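# Move graduated cylinder upright onto window-side shelved bench

## Task

Pick up the graduated cylinder from the shelved bench next to the door and set it standing upright on the work surface of the shelved bench next to the window. The cylinder must never touch the floor, and it must not end up knocked over or leaning. At the end the gripper must have released it and the robot must have backed away, and the cylinder has to stay put without any help from the robot.

## Robot and tools

ROBOT. A Rainbow Robotics RB-Y1: a wheeled base (two drive wheels plus two rear casters, 0.66 m long, 0.58 m wide, front edge 0.10 m ahead of the drive axle), a bending torso, a head with a camera, and a left and a right 7-joint arm, each ending in a parallel gripper with a wrist camera. The base only drives straight or turns in place; it cannot move sideways.

FRAMES. Base frame: origin on the floor halfway between the drive wheels, x ahead, y to the robot's left, z up. The reported chest, left_hand and right_hand positions are in this frame; a hand point sits between the finger pads, fingers point along its -z, and the pads close along its x. Printed hand positions get less accurate the further the arm reaches. The odometry frame is the base frame as it was when the scene began; base_odometry counts wheel rotation only, so slipping looks like travel, and heading (left positive) runs -3.142 to 3.142.

execute_actions. Argument "actions": a list holding one action (or empty, which only returns state and images). An action may contain:
- "base": exactly one of {"translate_m": d}, a relative drive of d metres from where the base is now (forward positive, -3 to 3), or {"rotate_rad": d}, a relative turn in place (left/counter-clockwise positive, -3.2 to 3.2). A drive or turn that would need more than 8.667 s at its top speed is refused.
- "joints": a single object mapping joint names to absolute targets (radians, grippers in metres of pad opening). Torso: torso_squat_rad 0 to 1.2 (bigger lowers the chest), torso_shift_rad -0.3 to 0.6 (positive pushes hips forward), torso_pitch_rad -0.2 to 1.4 (positive leans forward), torso_yaw_rad -1.5 to 1.5 (left positive). Each arm (prefix left_ or right_): shoulder_pitch -2.356 to 2.356 (negative raises the arm forward); shoulder_roll left 0 to 3.141, right -3.141 to 0 (moving away from zero lifts the arm sideways outward); shoulder_yaw -2.094 to 2.094; elbow -2.617 to 0.01 (negative bends); forearm_roll -3.141 to 3.141; wrist_pitch -1.57 to 1.919 (negative tips the hand forward); hand_roll -2.705 to 2.705; gripper_m 0 to 0.1. Yaw and roll signs mean left/counter-clockwise for both arms. Head: head_pan_rad -0.523 to 0.523 (left positive), head_tilt_rad -0.35 to 1.57 (positive looks down). A joint counts as arrived within ±0.02 (grippers ±0.004).
- "speeds": optional caps for this action, translate_m 0.05 to 0.4 m/s, rotate_rad 0.1 to 1.509 rad/s (top values are the defaults).
- "min_time_s": 0.1 to 8, the shortest duration allowed for each arm and head motion in this action.
Joints and base omitted from an action may still be driving to earlier targets. Any unknown key or out-of-range number rejects the whole call with no motion. Argument "cameras": list of head_camera, left_wrist_camera, right_wrist_camera, or "all"; null or omitted gives all, [] gives none.
Torso combined limits (otherwise commanded torso joints stop short, "off_target"): squat + shift <= 1.52; squat - shift + pitch <= 1.57; shift + 0.5 pitch - 0.4 squat <= 0.7; shift + 0.3 pitch - 0.5 squat <= 0.39.

wait: {"seconds": 0 to 10}; sends nothing new, then reports state and images. zoom_image: {"camera", "region": [x0, y0, x1, y1]} in pixels of that camera's latest full image, top-left origin, at most 504 by 504. read_manual: returns licence texts only. finished_scene: {"scene": number of the current scene}; irreversible, and it reports success. Replying without a tool call ends everything.

RESULTS. base_status and joint_status per motion: "done" (for the base, wheels turned the commanded amount even if slipping); "off_target" (stopped short, may still push); "contact_stop" (arm or torso hit something firm); "time_out" (took far longer than expected); "stopped_with_arm" (torso halted because an arm contact-stopped); "limit_stop_at_<name>", e.g. limit_stop_at_own_body when a guard prevented the arm or hand meeting the robot's body; "not_followed" with a "joint command not followed" line and usually a "cause:" hint when a collision check refused an arm's targets (gripper commands still run; refused targets may be retried later). A contact, time_out or with-arm stop halts the whole group (torso, left arm, or right arm) and clears its targets. on_its_own lists uncommanded parts; "held at" is a held target, not the current position. The "pictures" line gives image order.

CAUTIONS.
- After a stop, first back the arm off in its own action, then the torso. If both hands share one object and the torso contact-stops at once with nothing in the way, resend every arm joint at its reported value, then the torso command.
- The base keeps pushing when it hits furniture, and a bent leg can stick out past the front edge; when the leg meets furniture the robot may slide backward unseen by odometry.
- To grip, command an opening at least 0.005 m narrower than the object; "off_target" on the gripper is then expected.
- Never let arms or grippers strike or squeeze each other; the pair check ignores grippers, fingers and palms.
- Each arm carries up to 3 kg; heavy loads far forward can tip the robot over.
- Reaching a joint's torque limit (shoulders 63.7 N m, elbow 32.7, wrist joints 22.7) freezes the robot for 10 s. Long holding heats motors: a MOTOR HOT warning from 65 °C, an OVER-TEMPERATURE FAULT with brakes at 80 °C (limit_stop_at_motor_heat); resend targets afterward.
- Something may occasionally nudge loose objects. Avoid drops, slips, slamming and heavy pushing.
- Camera calibration is given in OpenCV form (K, distortion, base-frame-to-camera transform); treat it as approximate, especially for wrist cameras on an extended arm.

Each tool is called after ">>>" by a JSON object that holds its "method" and its "body".

## Session

>>> {"method": "execute_actions", "body": {"actions": []}}

Scene clock: 0.00 s.
base_odometry: x=+0.000 y=+0.000 heading=+0.000 (m, m, rad; odometry frame)
base_status: not commanded
joint_positions: torso_squat_rad=+0.350 torso_shift_rad=-0.001 torso_pitch_rad=+0.000 torso_yaw_rad=-0.001 left_shoulder_pitch_rad=+0.007 left_shoulder_roll_rad=+0.033 left_shoulder_yaw_rad=-0.054 left_elbow_rad=-0.121 left_forearm_roll_rad=+0.013 left_wrist_pitch_rad=-0.026 left_hand_roll_rad=-0.022 left_gripper_m=+0.100 right_shoulder_pitch_rad=+0.020 right_shoulder_roll_rad=-0.036 right_shoulder_yaw_rad=-0.025 right_elbow_rad=-0.219 right_forearm_roll_rad=+0.025 right_wrist_pitch_rad=+0.029 right_hand_roll_rad=+0.020 right_gripper_m=+0.099 head_pan_rad=+0.000 head_tilt_rad=+0.401
joint_status: not commanded
chest: x=-0.2285 y=+0.0008 z=+1.2475 quat_wxyz=(+1.000, -0.001, +0.000, +0.000) (m; base frame)
left_hand: x=-0.1684 y=+0.2416 z=+0.5651 quat_wxyz=(+0.997, +0.014, -0.070, -0.032) (m; base frame)
right_hand: x=-0.1432 y=-0.2510 z=+0.5677 quat_wxyz=(+0.996, -0.023, -0.085, +0.008) (m; base frame)
pictures: head_camera, left_wrist_camera, right_wrist_camera
Images, in order (width x height): head_camera 896x504, left_wrist_camera 644x364, right_wrist_camera 644x364.

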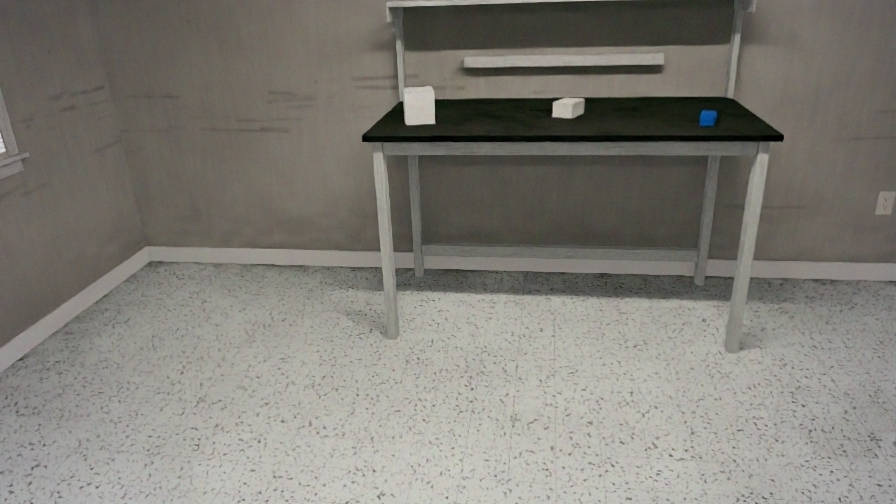

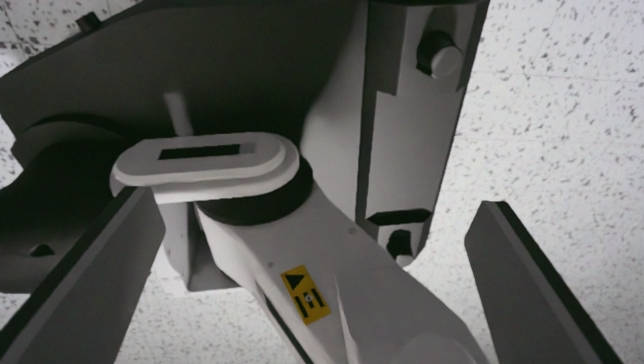

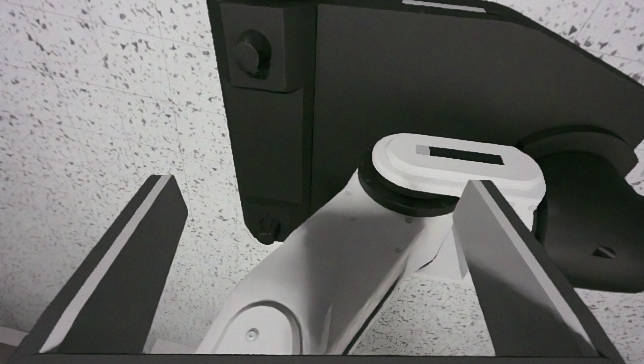

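>>> {"method": "execute_actions", "body": {"actions": [{"base":{"rotate_rad":-1.0},"joints":{"head_tilt_rad":0.2,"head_pan_rad":-0.1}}], "cameras": ["head_camera"]}}

>>> {"method": "execute_actions", "body": {"actions": [{"base":{"rotate_rad":-1.1}}], "cameras": ["head_camera"]}}

Scene clock: 5.47 s.
base_odometry: x=+0.000 y=+0.000 heading=-0.999 (m, m, rad; odometry frame)
base_status: done
joint_positions: torso_squat_rad=+0.350 torso_shift_rad=-0.001 torso_pitch_rad=+0.000 torso_yaw_rad=-0.001 left_shoulder_pitch_rad=+0.007 left_shoulder_roll_rad=+0.033 left_shoulder_yaw_rad=-0.054 left_elbow_rad=-0.121 left_forearm_roll_rad=+0.013 left_wrist_pitch_rad=-0.026 left_hand_roll_rad=-0.022 left_gripper_m=+0.100 right_shoulder_pitch_rad=+0.020 right_shoulder_roll_rad=-0.036 right_shoulder_yaw_rad=-0.025 right_elbow_rad=-0.219 right_forearm_roll_rad=+0.025 right_wrist_pitch_rad=+0.029 right_hand_roll_rad=+0.020 right_gripper_m=+0.099 head_pan_rad=-0.100 head_tilt_rad=+0.200
joint_status: all done
chest: x=-0.2285 y=+0.0008 z=+1.2475 quat_wxyz=(+1.000, -0.001, +0.000, +0.000) (m; base frame)
left_hand: x=-0.1684 y=+0.2416 z=+0.5651 quat_wxyz=(+0.997, +0.014, -0.070, -0.032) (m; base frame)
right_hand: x=-0.1432 y=-0.2510 z=+0.5677 quat_wxyz=(+0.996, -0.023, -0.085, +0.008) (m; base frame)
pictures: head_camera
camera_calibration (this result's frames):
head_camera: T_world_to_cam=[[-0.0784431, -0.996198, -0.0379013, 0.0342102], [-0.209951, 0.0536739, -0.976238, 1.42882], [0.97456, -0.0686217, -0.213363, 0.457604], [0, 0, 0, 1]] pos_world=[-0.143297, -0.0112088, 1.4938]
Images, in order (width x height): head_camera 896x504.

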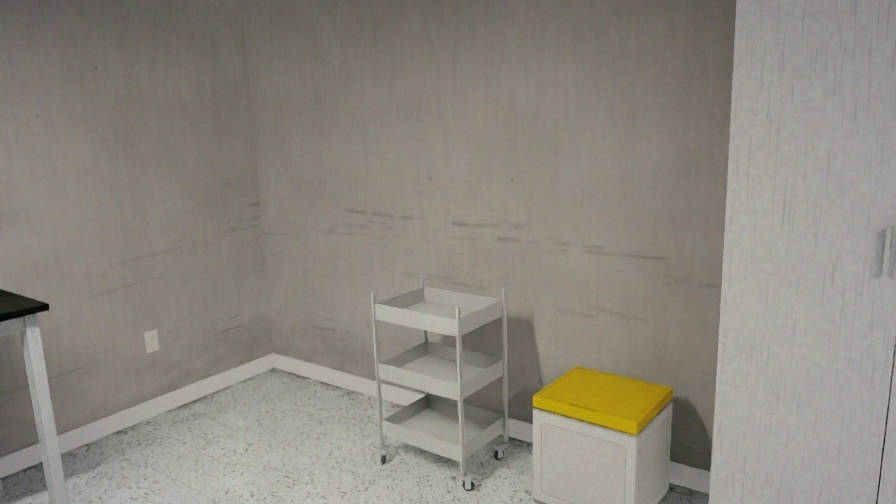

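Scene clock: 8.90 s.
base_odometry: x=+0.000 y=+0.000 heading=-2.099 (m, m, rad; odometry frame)
base_status: done
joint_positions: torso_squat_rad=+0.350 torso_shift_rad=-0.001 torso_pitch_rad=+0.000 torso_yaw_rad=-0.001 left_shoulder_pitch_rad=+0.007 left_shoulder_roll_rad=+0.033 left_shoulder_yaw_rad=-0.054 left_elbow_rad=-0.121 left_forearm_roll_rad=+0.013 left_wrist_pitch_rad=-0.026 left_hand_roll_rad=-0.022 left_gripper_m=+0.100 right_shoulder_pitch_rad=+0.020 right_shoulder_roll_rad=-0.036 right_shoulder_yaw_rad=-0.025 right_elbow_rad=-0.219 right_forearm_roll_rad=+0.025 right_wrist_pitch_rad=+0.029 right_hand_roll_rad=+0.020 right_gripper_m=+0.099 head_pan_rad=-0.100 head_tilt_rad=+0.200
joint_status: not commanded
chest: x=-0.2285 y=+0.0008 z=+1.2475 quat_wxyz=(+1.000, -0.001, +0.000, +0.000) (m; base frame)
left_hand: x=-0.1684 y=+0.2416 z=+0.5651 quat_wxyz=(+0.997, +0.014, -0.070, -0.032) (m; base frame)
right_hand: x=-0.1432 y=-0.2510 z=+0.5677 quat_wxyz=(+0.996, -0.023, -0.085, +0.008) (m; base frame)
pictures: head_camera
camera_calibration (this result's frames):
head_camera: T_world_to_cam=[[-0.0784436, -0.996198, -0.0378982, 0.0342059], [-0.209951, 0.0536711, -0.976238, 1.42882], [0.97456, -0.0686228, -0.213363, 0.457603], [0, 0, 0, 1]] pos_world=[-0.143295, -0.0112086, 1.4938]
Images, in order (width x height): head_camera 896x504.

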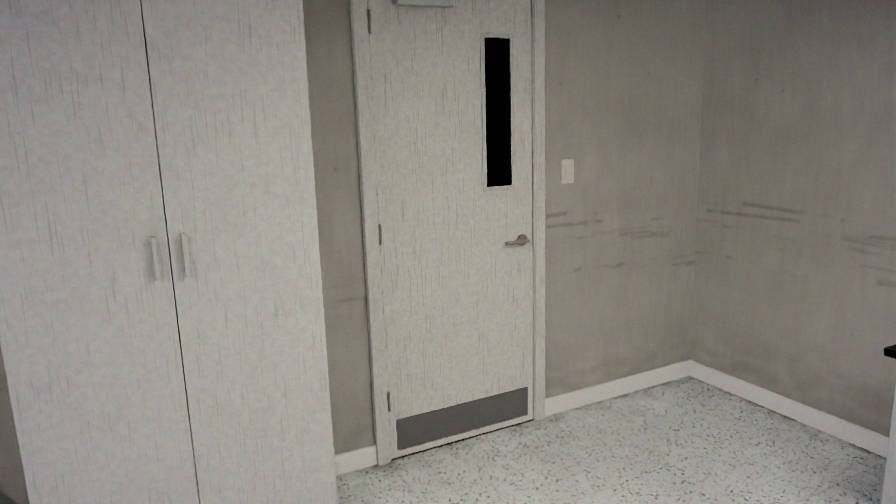

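>>> {"method": "execute_actions", "body": {"actions": [{"base":{"rotate_rad":-0.95},"joints":{"head_pan_rad":0.0}}], "cameras": ["head_camera"]}}

Scene clock: 13.37 s.
base_odometry: x=+0.000 y=+0.000 heading=-3.048 (m, m, rad; odometry frame)
base_status: done
joint_positions: torso_squat_rad=+0.350 torso_shift_rad=-0.001 torso_pitch_rad=+0.000 torso_yaw_rad=-0.001 left_shoulder_pitch_rad=+0.007 left_shoulder_roll_rad=+0.033 left_shoulder_yaw_rad=-0.054 left_elbow_rad=-0.121 left_forearm_roll_rad=+0.013 left_wrist_pitch_rad=-0.026 left_hand_roll_rad=-0.022 left_gripper_m=+0.100 right_shoulder_pitch_rad=+0.020 right_shoulder_roll_rad=-0.036 right_shoulder_yaw_rad=-0.025 right_elbow_rad=-0.219 right_forearm_roll_rad=+0.025 right_wrist_pitch_rad=+0.029 right_hand_roll_rad=+0.020 right_gripper_m=+0.099 head_pan_rad=+0.000 head_tilt_rad=+0.200
joint_status: all done
chest: x=-0.2285 y=+0.0008 z=+1.2475 quat_wxyz=(+1.000, -0.001, +0.000, +0.000) (m; base frame)
left_hand: x=-0.1684 y=+0.2416 z=+0.5651 quat_wxyz=(+0.997, +0.014, -0.070, -0.032) (m; base frame)
right_hand: x=-0.1432 y=-0.2510 z=+0.5677 quat_wxyz=(+0.996, -0.023, -0.085, +0.008) (m; base frame)
pictures: head_camera
camera_calibration (this result's frames):
head_camera: T_world_to_cam=[[0.0213629, -0.999054, -0.0378795, 0.054797], [-0.214402, 0.0324286, -0.976207, 1.42788], [0.976512, 0.0289761, -0.213507, 0.458108], [0, 0, 0, 1]] pos_world=[-0.142377, -0.00483329, 1.49379]
Images, in order (width x height): head_camera 896x504.

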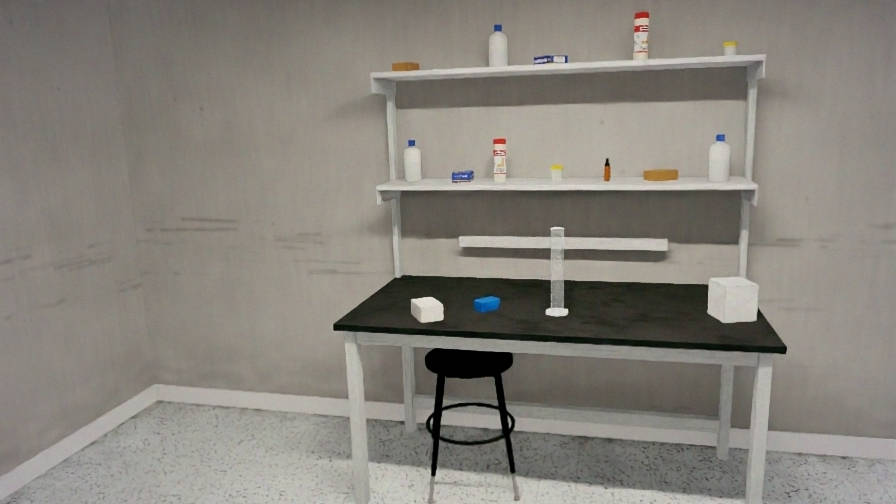

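>>> {"method": "execute_actions", "body": {"actions": [{"base":{"rotate_rad":0.07},"joints":{"head_tilt_rad":0.45,"right_shoulder_pitch_rad":-0.53,"right_shoulder_roll_rad":-0.03,"right_shoulder_yaw_rad":-0.2,"right_elbow_rad":-0.87,"right_forearm_roll_rad":0,"right_wrist_pitch_rad":-0.2,"right_hand_roll_rad":1.57}}], "cameras": []}}

>>> {"method": "execute_actions", "body": {"actions": [{"base":{"translate_m":0.85}}], "cameras": ["head_camera"]}}

Scene clock: 49.37 s.
base_odometry: x=+0.000 y=+0.000 heading=-2.979 (m, m, rad; odometry frame)
base_status: done
joint_positions: torso_squat_rad=+0.350 torso_shift_rad=-0.001 torso_pitch_rad=+0.000 torso_yaw_rad=-0.001 left_shoulder_pitch_rad=+0.007 left_shoulder_roll_rad=+0.033 left_shoulder_yaw_rad=-0.054 left_elbow_rad=-0.121 left_forearm_roll_rad=+0.013 left_wrist_pitch_rad=-0.026 left_hand_roll_rad=-0.022 left_gripper_m=+0.100 right_shoulder_pitch_rad=-0.531 right_shoulder_roll_rad=-0.030 right_shoulder_yaw_rad=-0.200 right_elbow_rad=-0.870 right_forearm_roll_rad=+0.000 right_wrist_pitch_rad=-0.200 right_hand_roll_rad=+1.570 right_gripper_m=+0.099 head_pan_rad=+0.000 head_tilt_rad=+0.450
joint_status: all done
chest: x=-0.2286 y=+0.0008 z=+1.2475 quat_wxyz=(+1.000, -0.001, +0.000, +0.000) (m; base frame)
left_hand: x=-0.1684 y=+0.2415 z=+0.5651 quat_wxyz=(+0.997, +0.014, -0.070, -0.032) (m; base frame)
right_hand: x=+0.4065 y=-0.2222 z=+1.0199 quat_wxyz=(+0.510, -0.498, -0.502, +0.490) (m; base frame)
pictures: none
No camera images: the call's "cameras" was empty. Leave "cameras" out to get every camera's image.

Scene clock: 53.07 s.
base_odometry: x=-0.839 y=-0.137 heading=-2.980 (m, m, rad; odometry frame)
base_status: done
joint_positions: torso_squat_rad=+0.350 torso_shift_rad=-0.001 torso_pitch_rad=+0.000 torso_yaw_rad=-0.001 left_shoulder_pitch_rad=+0.007 left_shoulder_roll_rad=+0.033 left_shoulder_yaw_rad=-0.054 left_elbow_rad=-0.121 left_forearm_roll_rad=+0.013 left_wrist_pitch_rad=-0.026 left_hand_roll_rad=-0.022 left_gripper_m=+0.100 right_shoulder_pitch_rad=-0.530 right_shoulder_roll_rad=-0.030 right_shoulder_yaw_rad=-0.200 right_elbow_rad=-0.870 right_forearm_roll_rad=+0.000 right_wrist_pitch_rad=-0.200 right_hand_roll_rad=+1.570 right_gripper_m=+0.099 head_pan_rad=+0.000 head_tilt_rad=+0.450
joint_status: not commanded
chest: x=-0.2285 y=+0.0008 z=+1.2475 quat_wxyz=(+1.000, -0.001, +0.000, +0.000) (m; base frame)
left_hand: x=-0.1683 y=+0.2415 z=+0.5651 quat_wxyz=(+0.997, +0.014, -0.070, -0.032) (m; base frame)
right_hand: x=+0.4064 y=-0.2223 z=+1.0197 quat_wxyz=(+0.510, -0.498, -0.502, +0.490) (m; base frame)
pictures: head_camera
camera_calibration (this result's frames):
head_camera: T_world_to_cam=[[0.0109517, -0.999052, -0.0421384, 0.0588041], [-0.44925, 0.0327324, -0.892806, 1.25866], [0.893339, 0.0287085, -0.448466, 0.781027], [0, 0, 0, 1]] pos_world=[-0.132914, -0.00487261, 1.47648]
Images, in order (width x height): head_camera 896x504.

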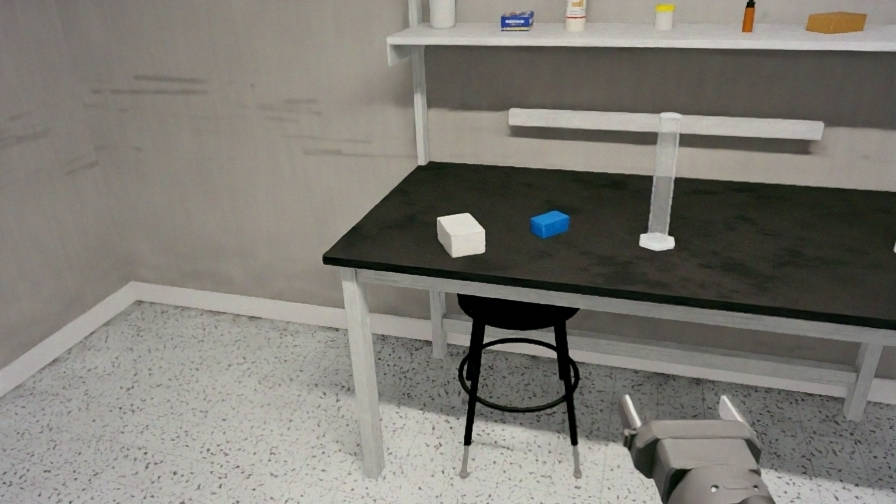

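>>> {"method": "execute_actions", "body": {"actions": [{"base":{"translate_m":0.62},"joints":{"torso_squat_rad":0.58}}], "cameras": []}}

>>> {"method": "execute_actions", "body": {"actions": [{"base":{"rotate_rad":-0.3},"joints":{"head_tilt_rad":0.6}}], "cameras": ["head_camera","right_wrist_camera"]}}

Scene clock: 75.13 s.
base_odometry: x=-1.451 y=-0.236 heading=-2.982 (m, m, rad; odometry frame)
base_status: done
joint_positions: torso_squat_rad=+0.580 torso_shift_rad=-0.001 torso_pitch_rad=+0.000 torso_yaw_rad=-0.001 left_shoulder_pitch_rad=+0.007 left_shoulder_roll_rad=+0.033 left_shoulder_yaw_rad=-0.054 left_elbow_rad=-0.121 left_forearm_roll_rad=+0.013 left_wrist_pitch_rad=-0.026 left_hand_roll_rad=-0.022 left_gripper_m=+0.100 right_shoulder_pitch_rad=-0.530 right_shoulder_roll_rad=-0.030 right_shoulder_yaw_rad=-0.200 right_elbow_rad=-0.870 right_forearm_roll_rad=+0.000 right_wrist_pitch_rad=-0.200 right_hand_roll_rad=+1.570 right_gripper_m=+0.099 head_pan_rad=+0.000 head_tilt_rad=+0.450
joint_status: all done
chest: x=-0.2285 y=+0.0008 z=+1.1755 quat_wxyz=(+1.000, -0.001, +0.000, +0.000) (m; base frame)
left_hand: x=-0.1683 y=+0.2415 z=+0.4931 quat_wxyz=(+0.997, +0.014, -0.070, -0.032) (m; base frame)
right_hand: x=+0.4065 y=-0.2224 z=+0.9476 quat_wxyz=(+0.510, -0.498, -0.502, +0.490) (m; base frame)
pictures: none
No camera images: the call's "cameras" was empty. Leave "cameras" out to get every camera's image.

Scene clock: 77.23 s.
base_odometry: x=-1.451 y=-0.236 heading=+3.002 (m, m, rad; odometry frame)
base_status: done
joint_positions: torso_squat_rad=+0.580 torso_shift_rad=-0.001 torso_pitch_rad=+0.000 torso_yaw_rad=-0.001 left_shoulder_pitch_rad=+0.007 left_shoulder_roll_rad=+0.033 left_shoulder_yaw_rad=-0.054 left_elbow_rad=-0.121 left_forearm_roll_rad=+0.013 left_wrist_pitch_rad=-0.026 left_hand_roll_rad=-0.022 left_gripper_m=+0.100 right_shoulder_pitch_rad=-0.530 right_shoulder_roll_rad=-0.030 right_shoulder_yaw_rad=-0.200 right_elbow_rad=-0.870 right_forearm_roll_rad=+0.000 right_wrist_pitch_rad=-0.200 right_hand_roll_rad=+1.570 right_gripper_m=+0.099 head_pan_rad=+0.000 head_tilt_rad=+0.600
joint_status: all done
chest: x=-0.2285 y=+0.0008 z=+1.1755 quat_wxyz=(+1.000, -0.001, +0.000, +0.000) (m; base frame)
left_hand: x=-0.1683 y=+0.2415 z=+0.4931 quat_wxyz=(+0.997, +0.014, -0.070, -0.032) (m; base frame)
right_hand: x=+0.4065 y=-0.2224 z=+0.9476 quat_wxyz=(+0.510, -0.498, -0.502, +0.490) (m; base frame)
pictures: head_camera, right_wrist_camera
camera_calibration (this result's frames):
head_camera: T_world_to_cam=[[0.00430198, -0.999049, -0.0433871, 0.0560928], [-0.57761, 0.032935, -0.815648, 1.06173], [0.816301, 0.0285697, -0.576919, 0.909456], [0, 0, 0, 1]] pos_world=[-0.129364, -0.00491163, 1.39312]
right_wrist_camera: T_world_to_cam=[[-0.0304396, -0.99949, 0.0096505, -0.221275], [-0.683068, 0.0137523, -0.730225, 1.00082], [0.72972, -0.0288197, -0.683138, 0.44232], [0, 0, 0, 1]] pos_world=[0.354123, -0.222178, 1.03513]
Images, in order (width x height): head_camera 896x504, right_wrist_camera 644x364.

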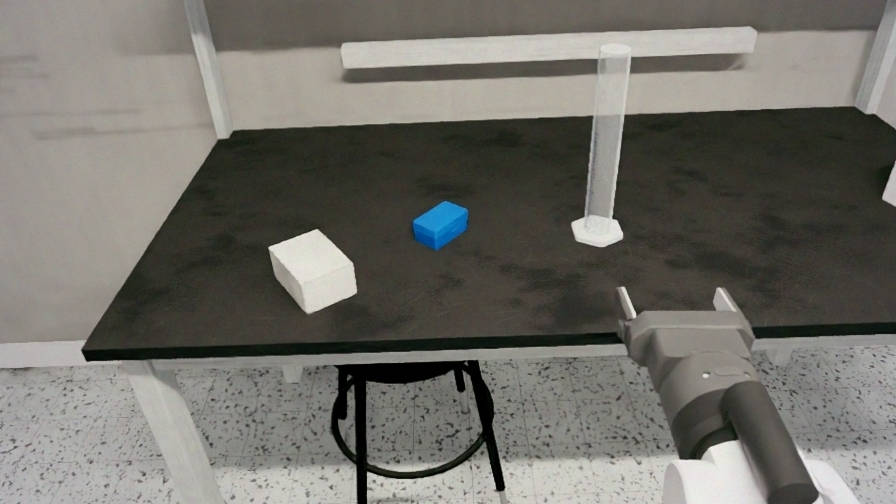

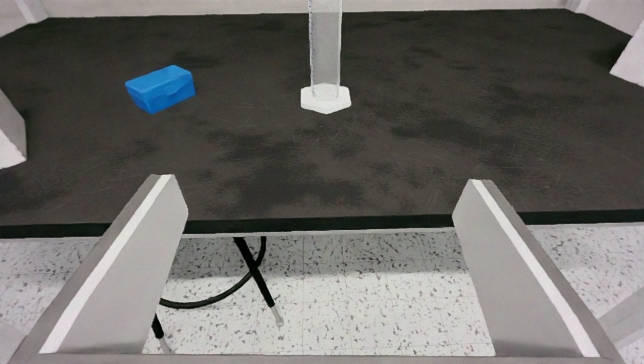

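>>> {"method": "execute_actions", "body": {"actions": [{"base":{"translate_m":0.27},"joints":{"head_tilt_rad":0.75}}], "cameras": ["head_camera","right_wrist_camera"]}}

Scene clock: 84.97 s.
base_odometry: x=-1.719 y=-0.198 heading=+3.001 (m, m, rad; odometry frame)
base_status: done
joint_positions: torso_squat_rad=+0.580 torso_shift_rad=-0.001 torso_pitch_rad=+0.000 torso_yaw_rad=-0.001 left_shoulder_pitch_rad=+0.007 left_shoulder_roll_rad=+0.033 left_shoulder_yaw_rad=-0.054 left_elbow_rad=-0.121 left_forearm_roll_rad=+0.013 left_wrist_pitch_rad=-0.026 left_hand_roll_rad=-0.022 left_gripper_m=+0.100 right_shoulder_pitch_rad=-0.530 right_shoulder_roll_rad=-0.030 right_shoulder_yaw_rad=-0.200 right_elbow_rad=-0.870 right_forearm_roll_rad=+0.000 right_wrist_pitch_rad=-0.200 right_hand_roll_rad=+1.570 right_gripper_m=+0.099 head_pan_rad=+0.000 head_tilt_rad=+0.750
joint_status: all done
chest: x=-0.2284 y=+0.0008 z=+1.1755 quat_wxyz=(+1.000, -0.001, +0.000, +0.000) (m; base frame)
left_hand: x=-0.1683 y=+0.2415 z=+0.4931 quat_wxyz=(+0.997, +0.014, -0.070, -0.032) (m; base frame)
right_hand: x=+0.4065 y=-0.2224 z=+0.9476 quat_wxyz=(+0.510, -0.498, -0.502, +0.490) (m; base frame)
pictures: head_camera, right_wrist_camera
camera_calibration (this result's frames):
head_camera: T_world_to_cam=[[-0.00246634, -0.999044, -0.0436446, 0.0550496], [-0.693068, 0.0331699, -0.720109, 0.906506], [0.720868, 0.0284726, -0.692487, 1.04869], [0, 0, 0, 1]] pos_world=[-0.127559, -0.00493062, 1.38139]
right_wrist_camera: T_world_to_cam=[[-0.0304396, -0.99949, 0.00965345, -0.221277], [-0.68313, 0.0137526, -0.730167, 1.00076], [0.729662, -0.0288205, -0.683201, 0.44236], [0, 0, 0, 1]] pos_world=[0.35414, -0.222178, 1.03508]
Images, in order (width x height): head_camera 896x504, right_wrist_camera 644x364.

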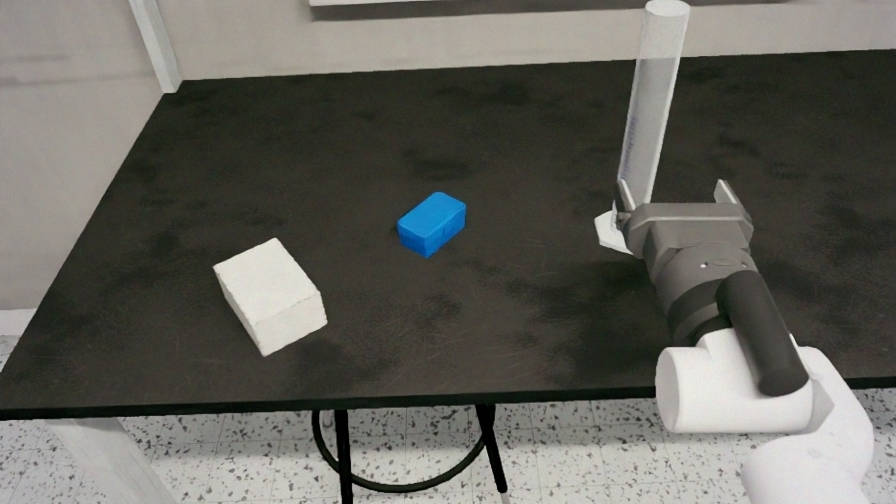

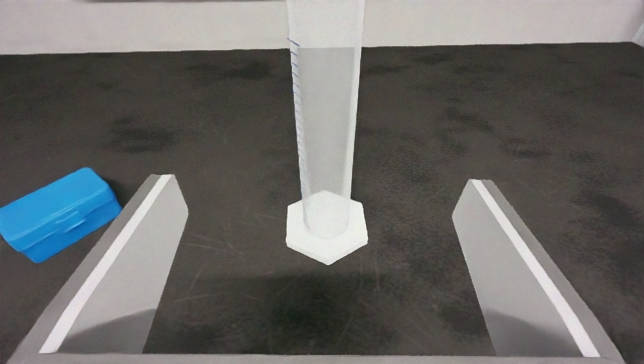

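>>> {"method": "execute_actions", "body": {"actions": [{"base":{"translate_m":0.155},"speeds":{"translate_m":0.15}}], "cameras": ["head_camera","right_wrist_camera"]}}

Scene clock: 89.90 s.
base_odometry: x=-1.872 y=-0.176 heading=+3.001 (m, m, rad; odometry frame)
base_status: done
joint_positions: torso_squat_rad=+0.580 torso_shift_rad=-0.001 torso_pitch_rad=+0.000 torso_yaw_rad=-0.001 left_shoulder_pitch_rad=+0.007 left_shoulder_roll_rad=+0.033 left_shoulder_yaw_rad=-0.054 left_elbow_rad=-0.121 left_forearm_roll_rad=+0.013 left_wrist_pitch_rad=-0.026 left_hand_roll_rad=-0.022 left_gripper_m=+0.100 right_shoulder_pitch_rad=-0.530 right_shoulder_roll_rad=-0.030 right_shoulder_yaw_rad=-0.200 right_elbow_rad=-0.870 right_forearm_roll_rad=+0.000 right_wrist_pitch_rad=-0.200 right_hand_roll_rad=+1.570 right_gripper_m=+0.099 head_pan_rad=+0.000 head_tilt_rad=+0.750
joint_status: not commanded
chest: x=-0.2284 y=+0.0008 z=+1.1755 quat_wxyz=(+1.000, -0.001, +0.000, +0.000) (m; base frame)
left_hand: x=-0.1683 y=+0.2415 z=+0.4931 quat_wxyz=(+0.997, +0.014, -0.070, -0.032) (m; base frame)
right_hand: x=+0.4065 y=-0.2224 z=+0.9476 quat_wxyz=(+0.510, -0.498, -0.502, +0.490) (m; base frame)
pictures: head_camera, right_wrist_camera
camera_calibration (this result's frames):
head_camera: T_world_to_cam=[[-0.00246465, -0.999044, -0.0436449, 0.0550501], [-0.693047, 0.0331698, -0.720129, 0.906529], [0.720888, 0.0284731, -0.692466, 1.04867], [0, 0, 0, 1]] pos_world=[-0.127571, -0.00493078, 1.38139]
right_wrist_camera: T_world_to_cam=[[-0.0304387, -0.99949, 0.00965221, -0.221276], [-0.683107, 0.0137519, -0.730189, 1.00078], [0.729684, -0.0288195, -0.683177, 0.442341], [0, 0, 0, 1]] pos_world=[0.354138, -0.222178, 1.03509]
Images, in order (width x height): head_camera 896x504, right_wrist_camera 644x364.

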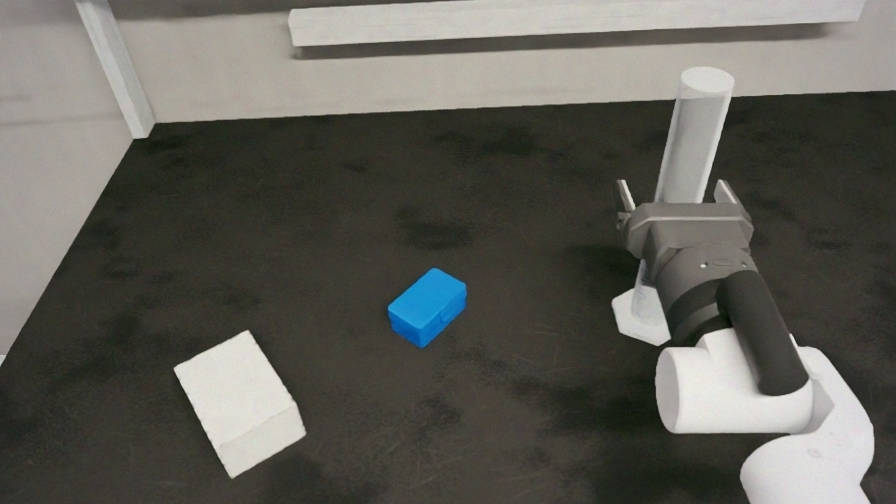

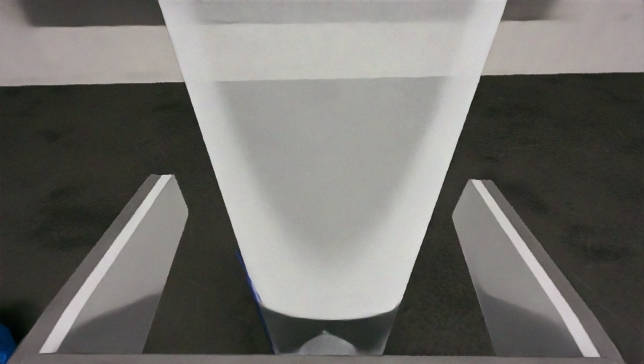

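>>> {"method": "execute_actions", "body": {"actions": [{"joints":{"right_gripper_m":0.035}}], "cameras": ["right_wrist_camera"]}}

Scene clock: 93.20 s.
base_odometry: x=-1.872 y=-0.176 heading=+3.001 (m, m, rad; odometry frame)
base_status: not commanded
joint_positions: torso_squat_rad=+0.580 torso_shift_rad=-0.001 torso_pitch_rad=+0.000 torso_yaw_rad=-0.001 left_shoulder_pitch_rad=+0.007 left_shoulder_roll_rad=+0.033 left_shoulder_yaw_rad=-0.054 left_elbow_rad=-0.121 left_forearm_roll_rad=+0.013 left_wrist_pitch_rad=-0.026 left_hand_roll_rad=-0.022 left_gripper_m=+0.100 right_shoulder_pitch_rad=-0.530 right_shoulder_roll_rad=-0.030 right_shoulder_yaw_rad=-0.200 right_elbow_rad=-0.870 right_forearm_roll_rad=+0.000 right_wrist_pitch_rad=-0.200 right_hand_roll_rad=+1.570 right_gripper_m=+0.043 head_pan_rad=+0.000 head_tilt_rad=+0.750
joint_status: right_gripper_m off_target (ended at +0.043, target +0.035)
chest: x=-0.2284 y=+0.0008 z=+1.1755 quat_wxyz=(+1.000, -0.001, +0.000, +0.000) (m; base frame)
left_hand: x=-0.1683 y=+0.2415 z=+0.4931 quat_wxyz=(+0.997, +0.014, -0.070, -0.032) (m; base frame)
right_hand: x=+0.4065 y=-0.2224 z=+0.9476 quat_wxyz=(+0.510, -0.498, -0.502, +0.490) (m; base frame)
pictures: right_wrist_camera
camera_calibration (this result's frames):
right_wrist_camera: T_world_to_cam=[[-0.0304391, -0.99949, 0.00965678, -0.221281], [-0.683129, 0.0137498, -0.730168, 1.00076], [0.729663, -0.0288225, -0.6832, 0.442372], [0, 0, 0, 1]] pos_world=[0.354133, -0.222178, 1.03509]
Images, in order (width x height): right_wrist_camera 644x364.

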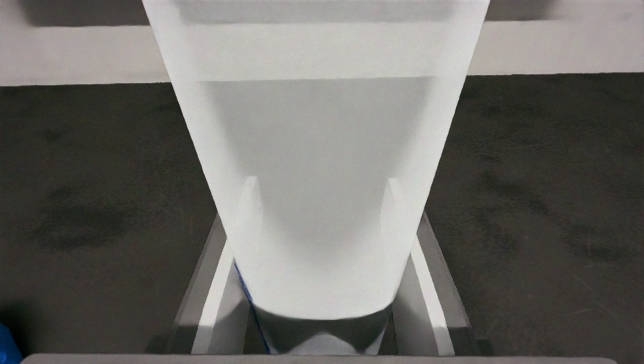

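>>> {"method": "execute_actions", "body": {"actions": [{"joints":{"torso_squat_rad":0.3}}], "cameras": ["head_camera"]}}

>>> {"method": "execute_actions", "body": {"actions": [{"base":{"translate_m":-0.65},"joints":{"torso_squat_rad":0.05,"head_tilt_rad":0.4},"speeds":{"translate_m":0.3}}], "cameras": ["head_camera"]}}

Scene clock: 107.53 s.
base_odometry: x=-1.872 y=-0.176 heading=+3.001 (m, m, rad; odometry frame)
base_status: not commanded
joint_positions: torso_squat_rad=+0.300 torso_shift_rad=-0.001 torso_pitch_rad=+0.000 torso_yaw_rad=-0.001 left_shoulder_pitch_rad=+0.007 left_shoulder_roll_rad=+0.033 left_shoulder_yaw_rad=-0.054 left_elbow_rad=-0.121 left_forearm_roll_rad=+0.013 left_wrist_pitch_rad=-0.026 left_hand_roll_rad=-0.022 left_gripper_m=+0.100 right_shoulder_pitch_rad=-0.530 right_shoulder_roll_rad=-0.030 right_shoulder_yaw_rad=-0.200 right_elbow_rad=-0.870 right_forearm_roll_rad=+0.000 right_wrist_pitch_rad=-0.200 right_hand_roll_rad=+1.570 right_gripper_m=+0.043 head_pan_rad=+0.000 head_tilt_rad=+0.750
joint_status: all done
chest: x=-0.2285 y=+0.0008 z=+1.2587 quat_wxyz=(+1.000, -0.001, +0.000, +0.000) (m; base frame)
left_hand: x=-0.1684 y=+0.2416 z=+0.5763 quat_wxyz=(+0.997, +0.014, -0.070, -0.032) (m; base frame)
right_hand: x=+0.4064 y=-0.2223 z=+1.0306 quat_wxyz=(+0.510, -0.498, -0.502, +0.490) (m; base frame)
pictures: head_camera
camera_calibration (this result's frames):
head_camera: T_world_to_cam=[[-0.00246881, -0.999044, -0.0436446, 0.0587247], [-0.693121, 0.0331696, -0.720058, 0.966306], [0.720817, 0.0284733, -0.69254, 1.10639], [0, 0, 0, 1]] pos_world=[-0.12759, -0.00488591, 1.46458]
Images, in order (width x height): head_camera 896x504.

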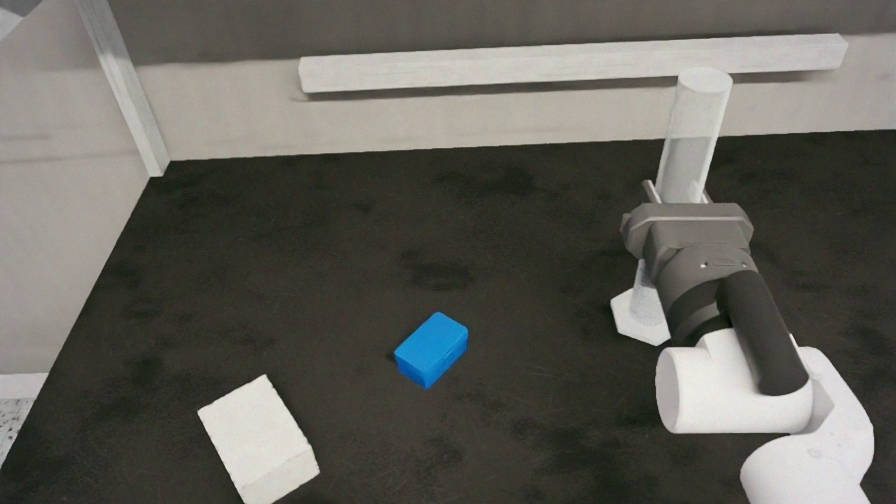

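Scene clock: 111.23 s.
base_odometry: x=-1.229 y=-0.268 heading=+2.999 (m, m, rad; odometry frame)
base_status: done
joint_positions: torso_squat_rad=+0.050 torso_shift_rad=-0.001 torso_pitch_rad=+0.000 torso_yaw_rad=-0.001 left_shoulder_pitch_rad=+0.007 left_shoulder_roll_rad=+0.033 left_shoulder_yaw_rad=-0.054 left_elbow_rad=-0.121 left_forearm_roll_rad=+0.013 left_wrist_pitch_rad=-0.026 left_hand_roll_rad=-0.022 left_gripper_m=+0.100 right_shoulder_pitch_rad=-0.530 right_shoulder_roll_rad=-0.030 right_shoulder_yaw_rad=-0.200 right_elbow_rad=-0.870 right_forearm_roll_rad=+0.000 right_wrist_pitch_rad=-0.200 right_hand_roll_rad=+1.570 right_gripper_m=+0.043 head_pan_rad=+0.000 head_tilt_rad=+0.400
joint_status: all done
chest: x=-0.2286 y=+0.0008 z=+1.2891 quat_wxyz=(+1.000, -0.001, +0.000, +0.000) (m; base frame)
left_hand: x=-0.1685 y=+0.2416 z=+0.6067 quat_wxyz=(+0.997, +0.014, -0.070, -0.032) (m; base frame)
right_hand: x=+0.4063 y=-0.2223 z=+1.0611 quat_wxyz=(+0.510, -0.498, -0.502, +0.490) (m; base frame)
pictures: head_camera
camera_calibration (this result's frames):
head_camera: T_world_to_cam=[[0.0131196, -0.999053, -0.0414803, 0.060064], [-0.404009, 0.0326506, -0.914172, 1.33688], [0.914661, 0.028752, -0.403198, 0.73676], [0, 0, 0, 1]] pos_world=[-0.134563, -0.00482601, 1.52169]
Images, in order (width x height): head_camera 896x504.

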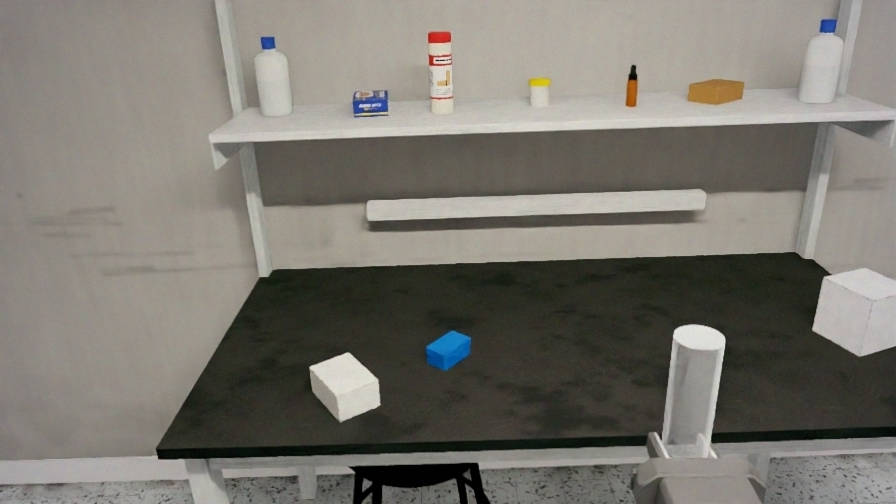

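>>> {"method": "execute_actions", "body": {"actions": [{"base":{"rotate_rad":-3.04},"speeds":{"rotate_rad":1.0},"joints":{"right_shoulder_pitch_rad":-0.68,"right_wrist_pitch_rad":-0.06},"min_time_s":2}], "cameras": ["head_camera"]}}

Scene clock: 119.17 s.
base_odometry: x=-1.228 y=-0.268 heading=-0.040 (m, m, rad; odometry frame)
base_status: done
joint_positions: torso_squat_rad=+0.050 torso_shift_rad=-0.001 torso_pitch_rad=+0.000 torso_yaw_rad=-0.001 left_shoulder_pitch_rad=+0.007 left_shoulder_roll_rad=+0.033 left_shoulder_yaw_rad=-0.054 left_elbow_rad=-0.121 left_forearm_roll_rad=+0.013 left_wrist_pitch_rad=-0.026 left_hand_roll_rad=-0.022 left_gripper_m=+0.100 right_shoulder_pitch_rad=-0.680 right_shoulder_roll_rad=-0.030 right_shoulder_yaw_rad=-0.200 right_elbow_rad=-0.870 right_forearm_roll_rad=+0.000 right_wrist_pitch_rad=-0.060 right_hand_roll_rad=+1.570 right_gripper_m=+0.043 head_pan_rad=+0.000 head_tilt_rad=+0.400
joint_status: all done
chest: x=-0.2286 y=+0.0008 z=+1.2891 quat_wxyz=(+1.000, -0.001, +0.000, +0.000) (m; base frame)
left_hand: x=-0.1685 y=+0.2416 z=+0.6067 quat_wxyz=(+0.997, +0.014, -0.070, -0.032) (m; base frame)
right_hand: x=+0.4448 y=-0.1880 z=+1.1210 quat_wxyz=(+0.496, -0.485, -0.515, +0.504) (m; base frame)
pictures: head_camera
camera_calibration (this result's frames):
head_camera: T_world_to_cam=[[0.0131212, -0.999051, -0.0415329, 0.0600899], [-0.403978, 0.0326991, -0.914184, 1.33689], [0.914675, 0.0287736, -0.403165, 0.736753], [0, 0, 0, 1]] pos_world=[-0.134605, -0.00488123, 1.52169]
Images, in order (width x height): head_camera 896x504.

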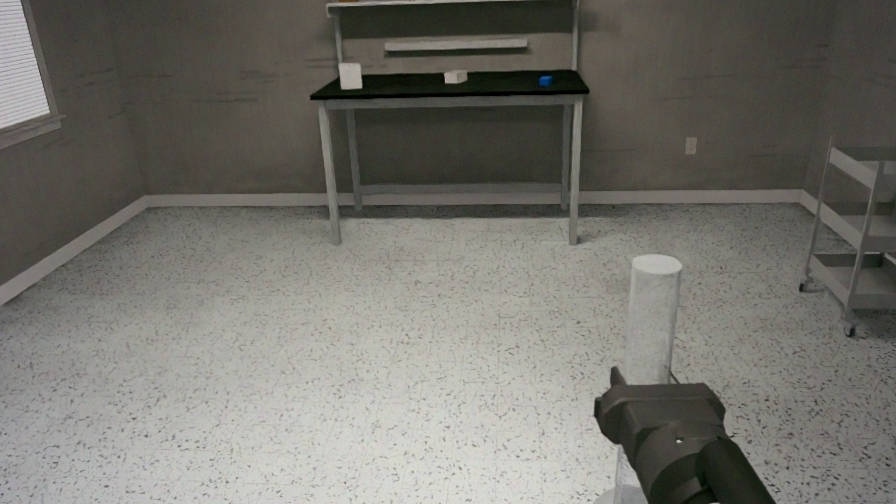

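>>> {"method": "execute_actions", "body": {"actions": [{"base":{"translate_m":2.55},"joints":{"head_tilt_rad":0.6}}], "cameras": ["head_camera"]}}

Scene clock: 133.00 s.
base_odometry: x=+1.320 y=-0.372 heading=-0.041 (m, m, rad; odometry frame)
base_status: done
joint_positions: torso_squat_rad=+0.050 torso_shift_rad=-0.001 torso_pitch_rad=+0.000 torso_yaw_rad=-0.001 left_shoulder_pitch_rad=+0.007 left_shoulder_roll_rad=+0.033 left_shoulder_yaw_rad=-0.054 left_elbow_rad=-0.121 left_forearm_roll_rad=+0.013 left_wrist_pitch_rad=-0.026 left_hand_roll_rad=-0.022 left_gripper_m=+0.100 right_shoulder_pitch_rad=-0.680 right_shoulder_roll_rad=-0.030 right_shoulder_yaw_rad=-0.200 right_elbow_rad=-0.870 right_forearm_roll_rad=+0.000 right_wrist_pitch_rad=-0.060 right_hand_roll_rad=+1.570 right_gripper_m=+0.043 head_pan_rad=+0.000 head_tilt_rad=+0.600
joint_status: all done
chest: x=-0.2285 y=+0.0008 z=+1.2891 quat_wxyz=(+1.000, -0.001, +0.000, +0.000) (m; base frame)
left_hand: x=-0.1683 y=+0.2416 z=+0.6067 quat_wxyz=(+0.997, +0.014, -0.070, -0.032) (m; base frame)
right_hand: x=+0.4449 y=-0.1879 z=+1.1210 quat_wxyz=(+0.496, -0.485, -0.515, +0.504) (m; base frame)
pictures: head_camera
camera_calibration (this result's frames):
head_camera: T_world_to_cam=[[0.00430084, -0.999047, -0.0434419, 0.0611088], [-0.577635, 0.0329795, -0.815629, 1.1543], [0.816284, 0.0286014, -0.576943, 0.975093], [0, 0, 0, 1]] pos_world=[-0.12945, -0.00490682, 1.50671]
Images, in order (width x height): head_camera 896x504.

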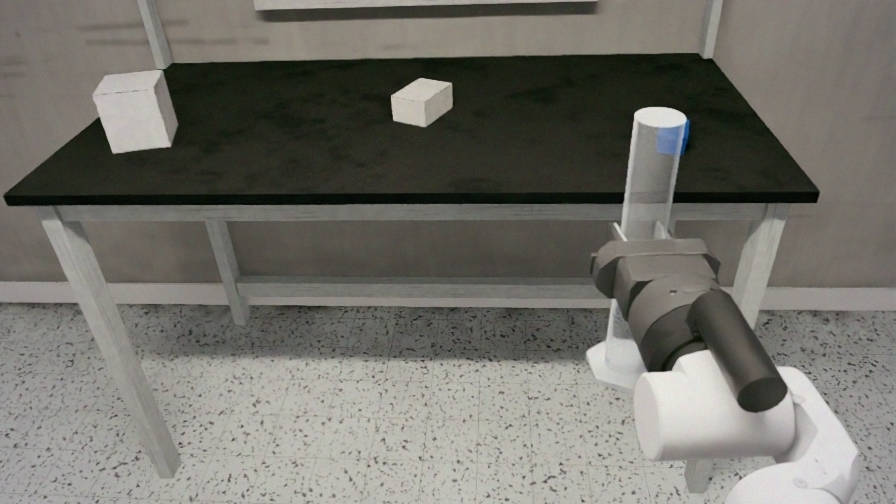

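>>> {"method": "execute_actions", "body": {"actions": [{"base":{"translate_m":0.6},"speeds":{"translate_m":0.25},"joints":{"head_tilt_rad":0.8,"right_shoulder_pitch_rad":-0.73,"right_wrist_pitch_rad":-0.013},"min_time_s":1}]}}

Scene clock: 144.83 s.
base_odometry: x=+1.919 y=-0.397 heading=-0.042 (m, m, rad; odometry frame)
base_status: done
joint_positions: torso_squat_rad=+0.050 torso_shift_rad=-0.001 torso_pitch_rad=+0.000 torso_yaw_rad=-0.001 left_shoulder_pitch_rad=+0.007 left_shoulder_roll_rad=+0.033 left_shoulder_yaw_rad=-0.054 left_elbow_rad=-0.121 left_forearm_roll_rad=+0.013 left_wrist_pitch_rad=-0.026 left_hand_roll_rad=-0.022 left_gripper_m=+0.100 right_shoulder_pitch_rad=-0.730 right_shoulder_roll_rad=-0.030 right_shoulder_yaw_rad=-0.200 right_elbow_rad=-0.870 right_forearm_roll_rad=+0.000 right_wrist_pitch_rad=-0.013 right_hand_roll_rad=+1.570 right_gripper_m=+0.043 head_pan_rad=+0.000 head_tilt_rad=+0.800
joint_status: all done
chest: x=-0.2285 y=+0.0008 z=+1.2891 quat_wxyz=(+1.000, -0.001, +0.000, +0.000) (m; base frame)
left_hand: x=-0.1683 y=+0.2416 z=+0.6067 quat_wxyz=(+0.997, +0.014, -0.070, -0.032) (m; base frame)
right_hand: x=+0.4555 y=-0.1761 z=+1.1420 quat_wxyz=(+0.491, -0.481, -0.519, +0.509) (m; base frame)
pictures: head_camera, left_wrist_camera, right_wrist_camera
camera_calibration (this result's frames):
head_camera: T_world_to_cam=[[-0.00472059, -0.99904, -0.0435593, 0.0594206], [-0.728196, 0.0332884, -0.68456, 0.928071], [0.685352, 0.0284882, -0.727654, 1.17243], [0, 0, 0, 1]] pos_world=[-0.127429, -0.0049309, 1.49103]
left_wrist_camera: T_world_to_cam=[[0.992186, -0.0372841, 0.11907, 0.103345], [-0.106095, -0.754326, 0.647871, -0.199025], [0.0656621, -0.655441, -0.752387, 0.712272], [0, 0, 0, 1]] pos_world=[-0.170423, 0.320575, 0.652541]
right_wrist_camera: T_world_to_cam=[[0.0423398, -0.999013, 0.0134645, -0.212798], [-0.681891, -0.0387442, -0.730427, 1.16602], [0.730227, 0.0217448, -0.682858, 0.549036], [0, 0, 0, 1]] pos_world=[0.403187, -0.17935, 1.22947]
Images, in order (width x height): head_camera 896x504, left_wrist_camera 644x364, right_wrist_camera 644x364.

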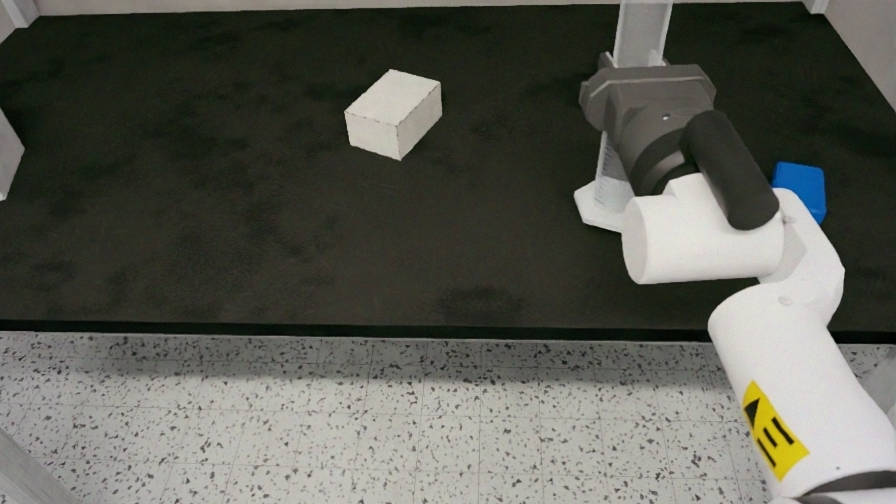

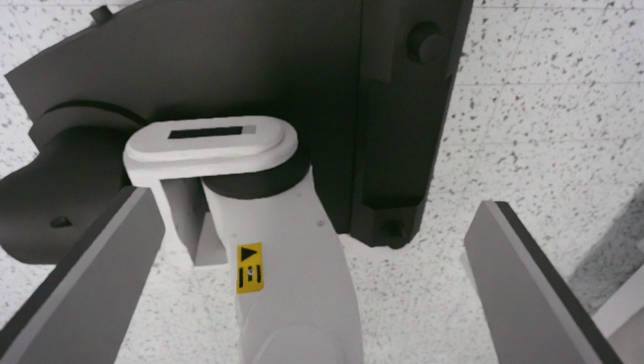

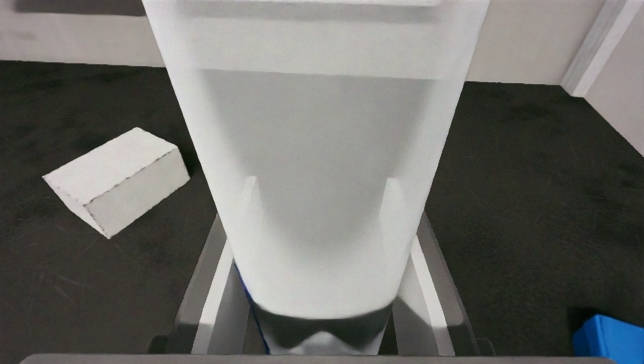

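>>> {"method": "execute_actions", "body": {"actions": [{"joints":{"torso_squat_rad":0.37}}], "cameras": ["head_camera"]}}

>>> {"method": "zoom_image", "body": {"camera": "head_camera", "region": [500,100,800,270]}}

Scene clock: 151.10 s.
base_odometry: x=+1.919 y=-0.397 heading=-0.042 (m, m, rad; odometry frame)
base_status: not commanded
joint_positions: torso_squat_rad=+0.370 torso_shift_rad=-0.001 torso_pitch_rad=-0.001 torso_yaw_rad=-0.001 left_shoulder_pitch_rad=+0.007 left_shoulder_roll_rad=+0.033 left_shoulder_yaw_rad=-0.054 left_elbow_rad=-0.121 left_forearm_roll_rad=+0.013 left_wrist_pitch_rad=-0.026 left_hand_roll_rad=-0.022 left_gripper_m=+0.100 right_shoulder_pitch_rad=-0.732 right_shoulder_roll_rad=-0.031 right_shoulder_yaw_rad=-0.200 right_elbow_rad=-0.872 right_forearm_roll_rad=+0.000 right_wrist_pitch_rad=-0.014 right_hand_roll_rad=+1.570 right_gripper_m=+0.043 head_pan_rad=+0.000 head_tilt_rad=+0.800
joint_status: all done
chest: x=-0.2290 y=+0.0008 z=+1.2425 quat_wxyz=(+1.000, -0.001, -0.001, +0.000) (m; base frame)
left_hand: x=-0.1682 y=+0.2415 z=+0.5603 quat_wxyz=(+0.997, +0.014, -0.070, -0.032) (m; base frame)
right_hand: x=+0.4556 y=-0.1758 z=+1.0988 quat_wxyz=(+0.489, -0.482, -0.521, +0.507) (m; base frame)
pictures: head_camera
camera_calibration (this result's frames):
head_camera: T_world_to_cam=[[-0.00467623, -0.99904, -0.0435638, 0.0573848], [-0.727506, 0.033288, -0.685293, 0.896914], [0.686085, 0.0284883, -0.726963, 1.13826], [0, 0, 0, 1]] pos_world=[-0.128166, -0.00495392, 1.44462]
Images, in order (width x height): head_camera 896x504.

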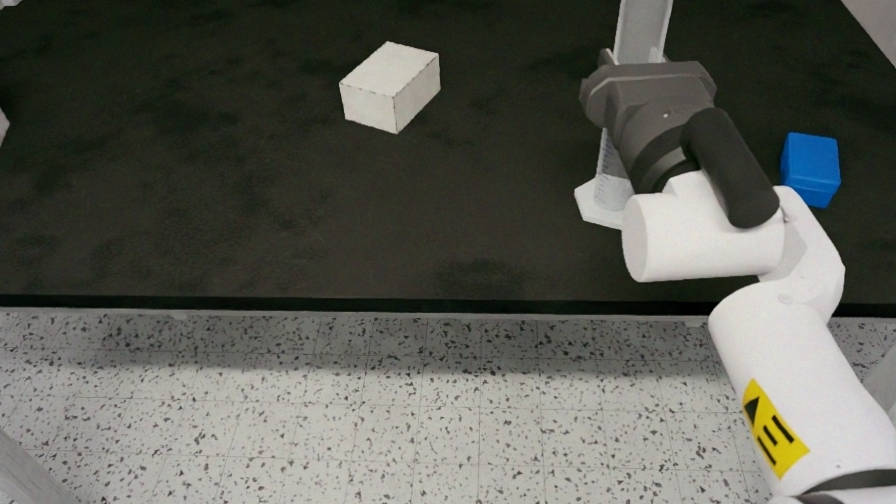

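Region (500, 100, 800, 270) of head_camera's 896x504 image, scaled by 1.680, with more detail than that image has; it fills the top 286 rows of this view, and the rest is white.

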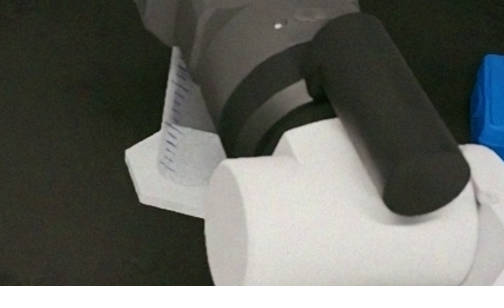

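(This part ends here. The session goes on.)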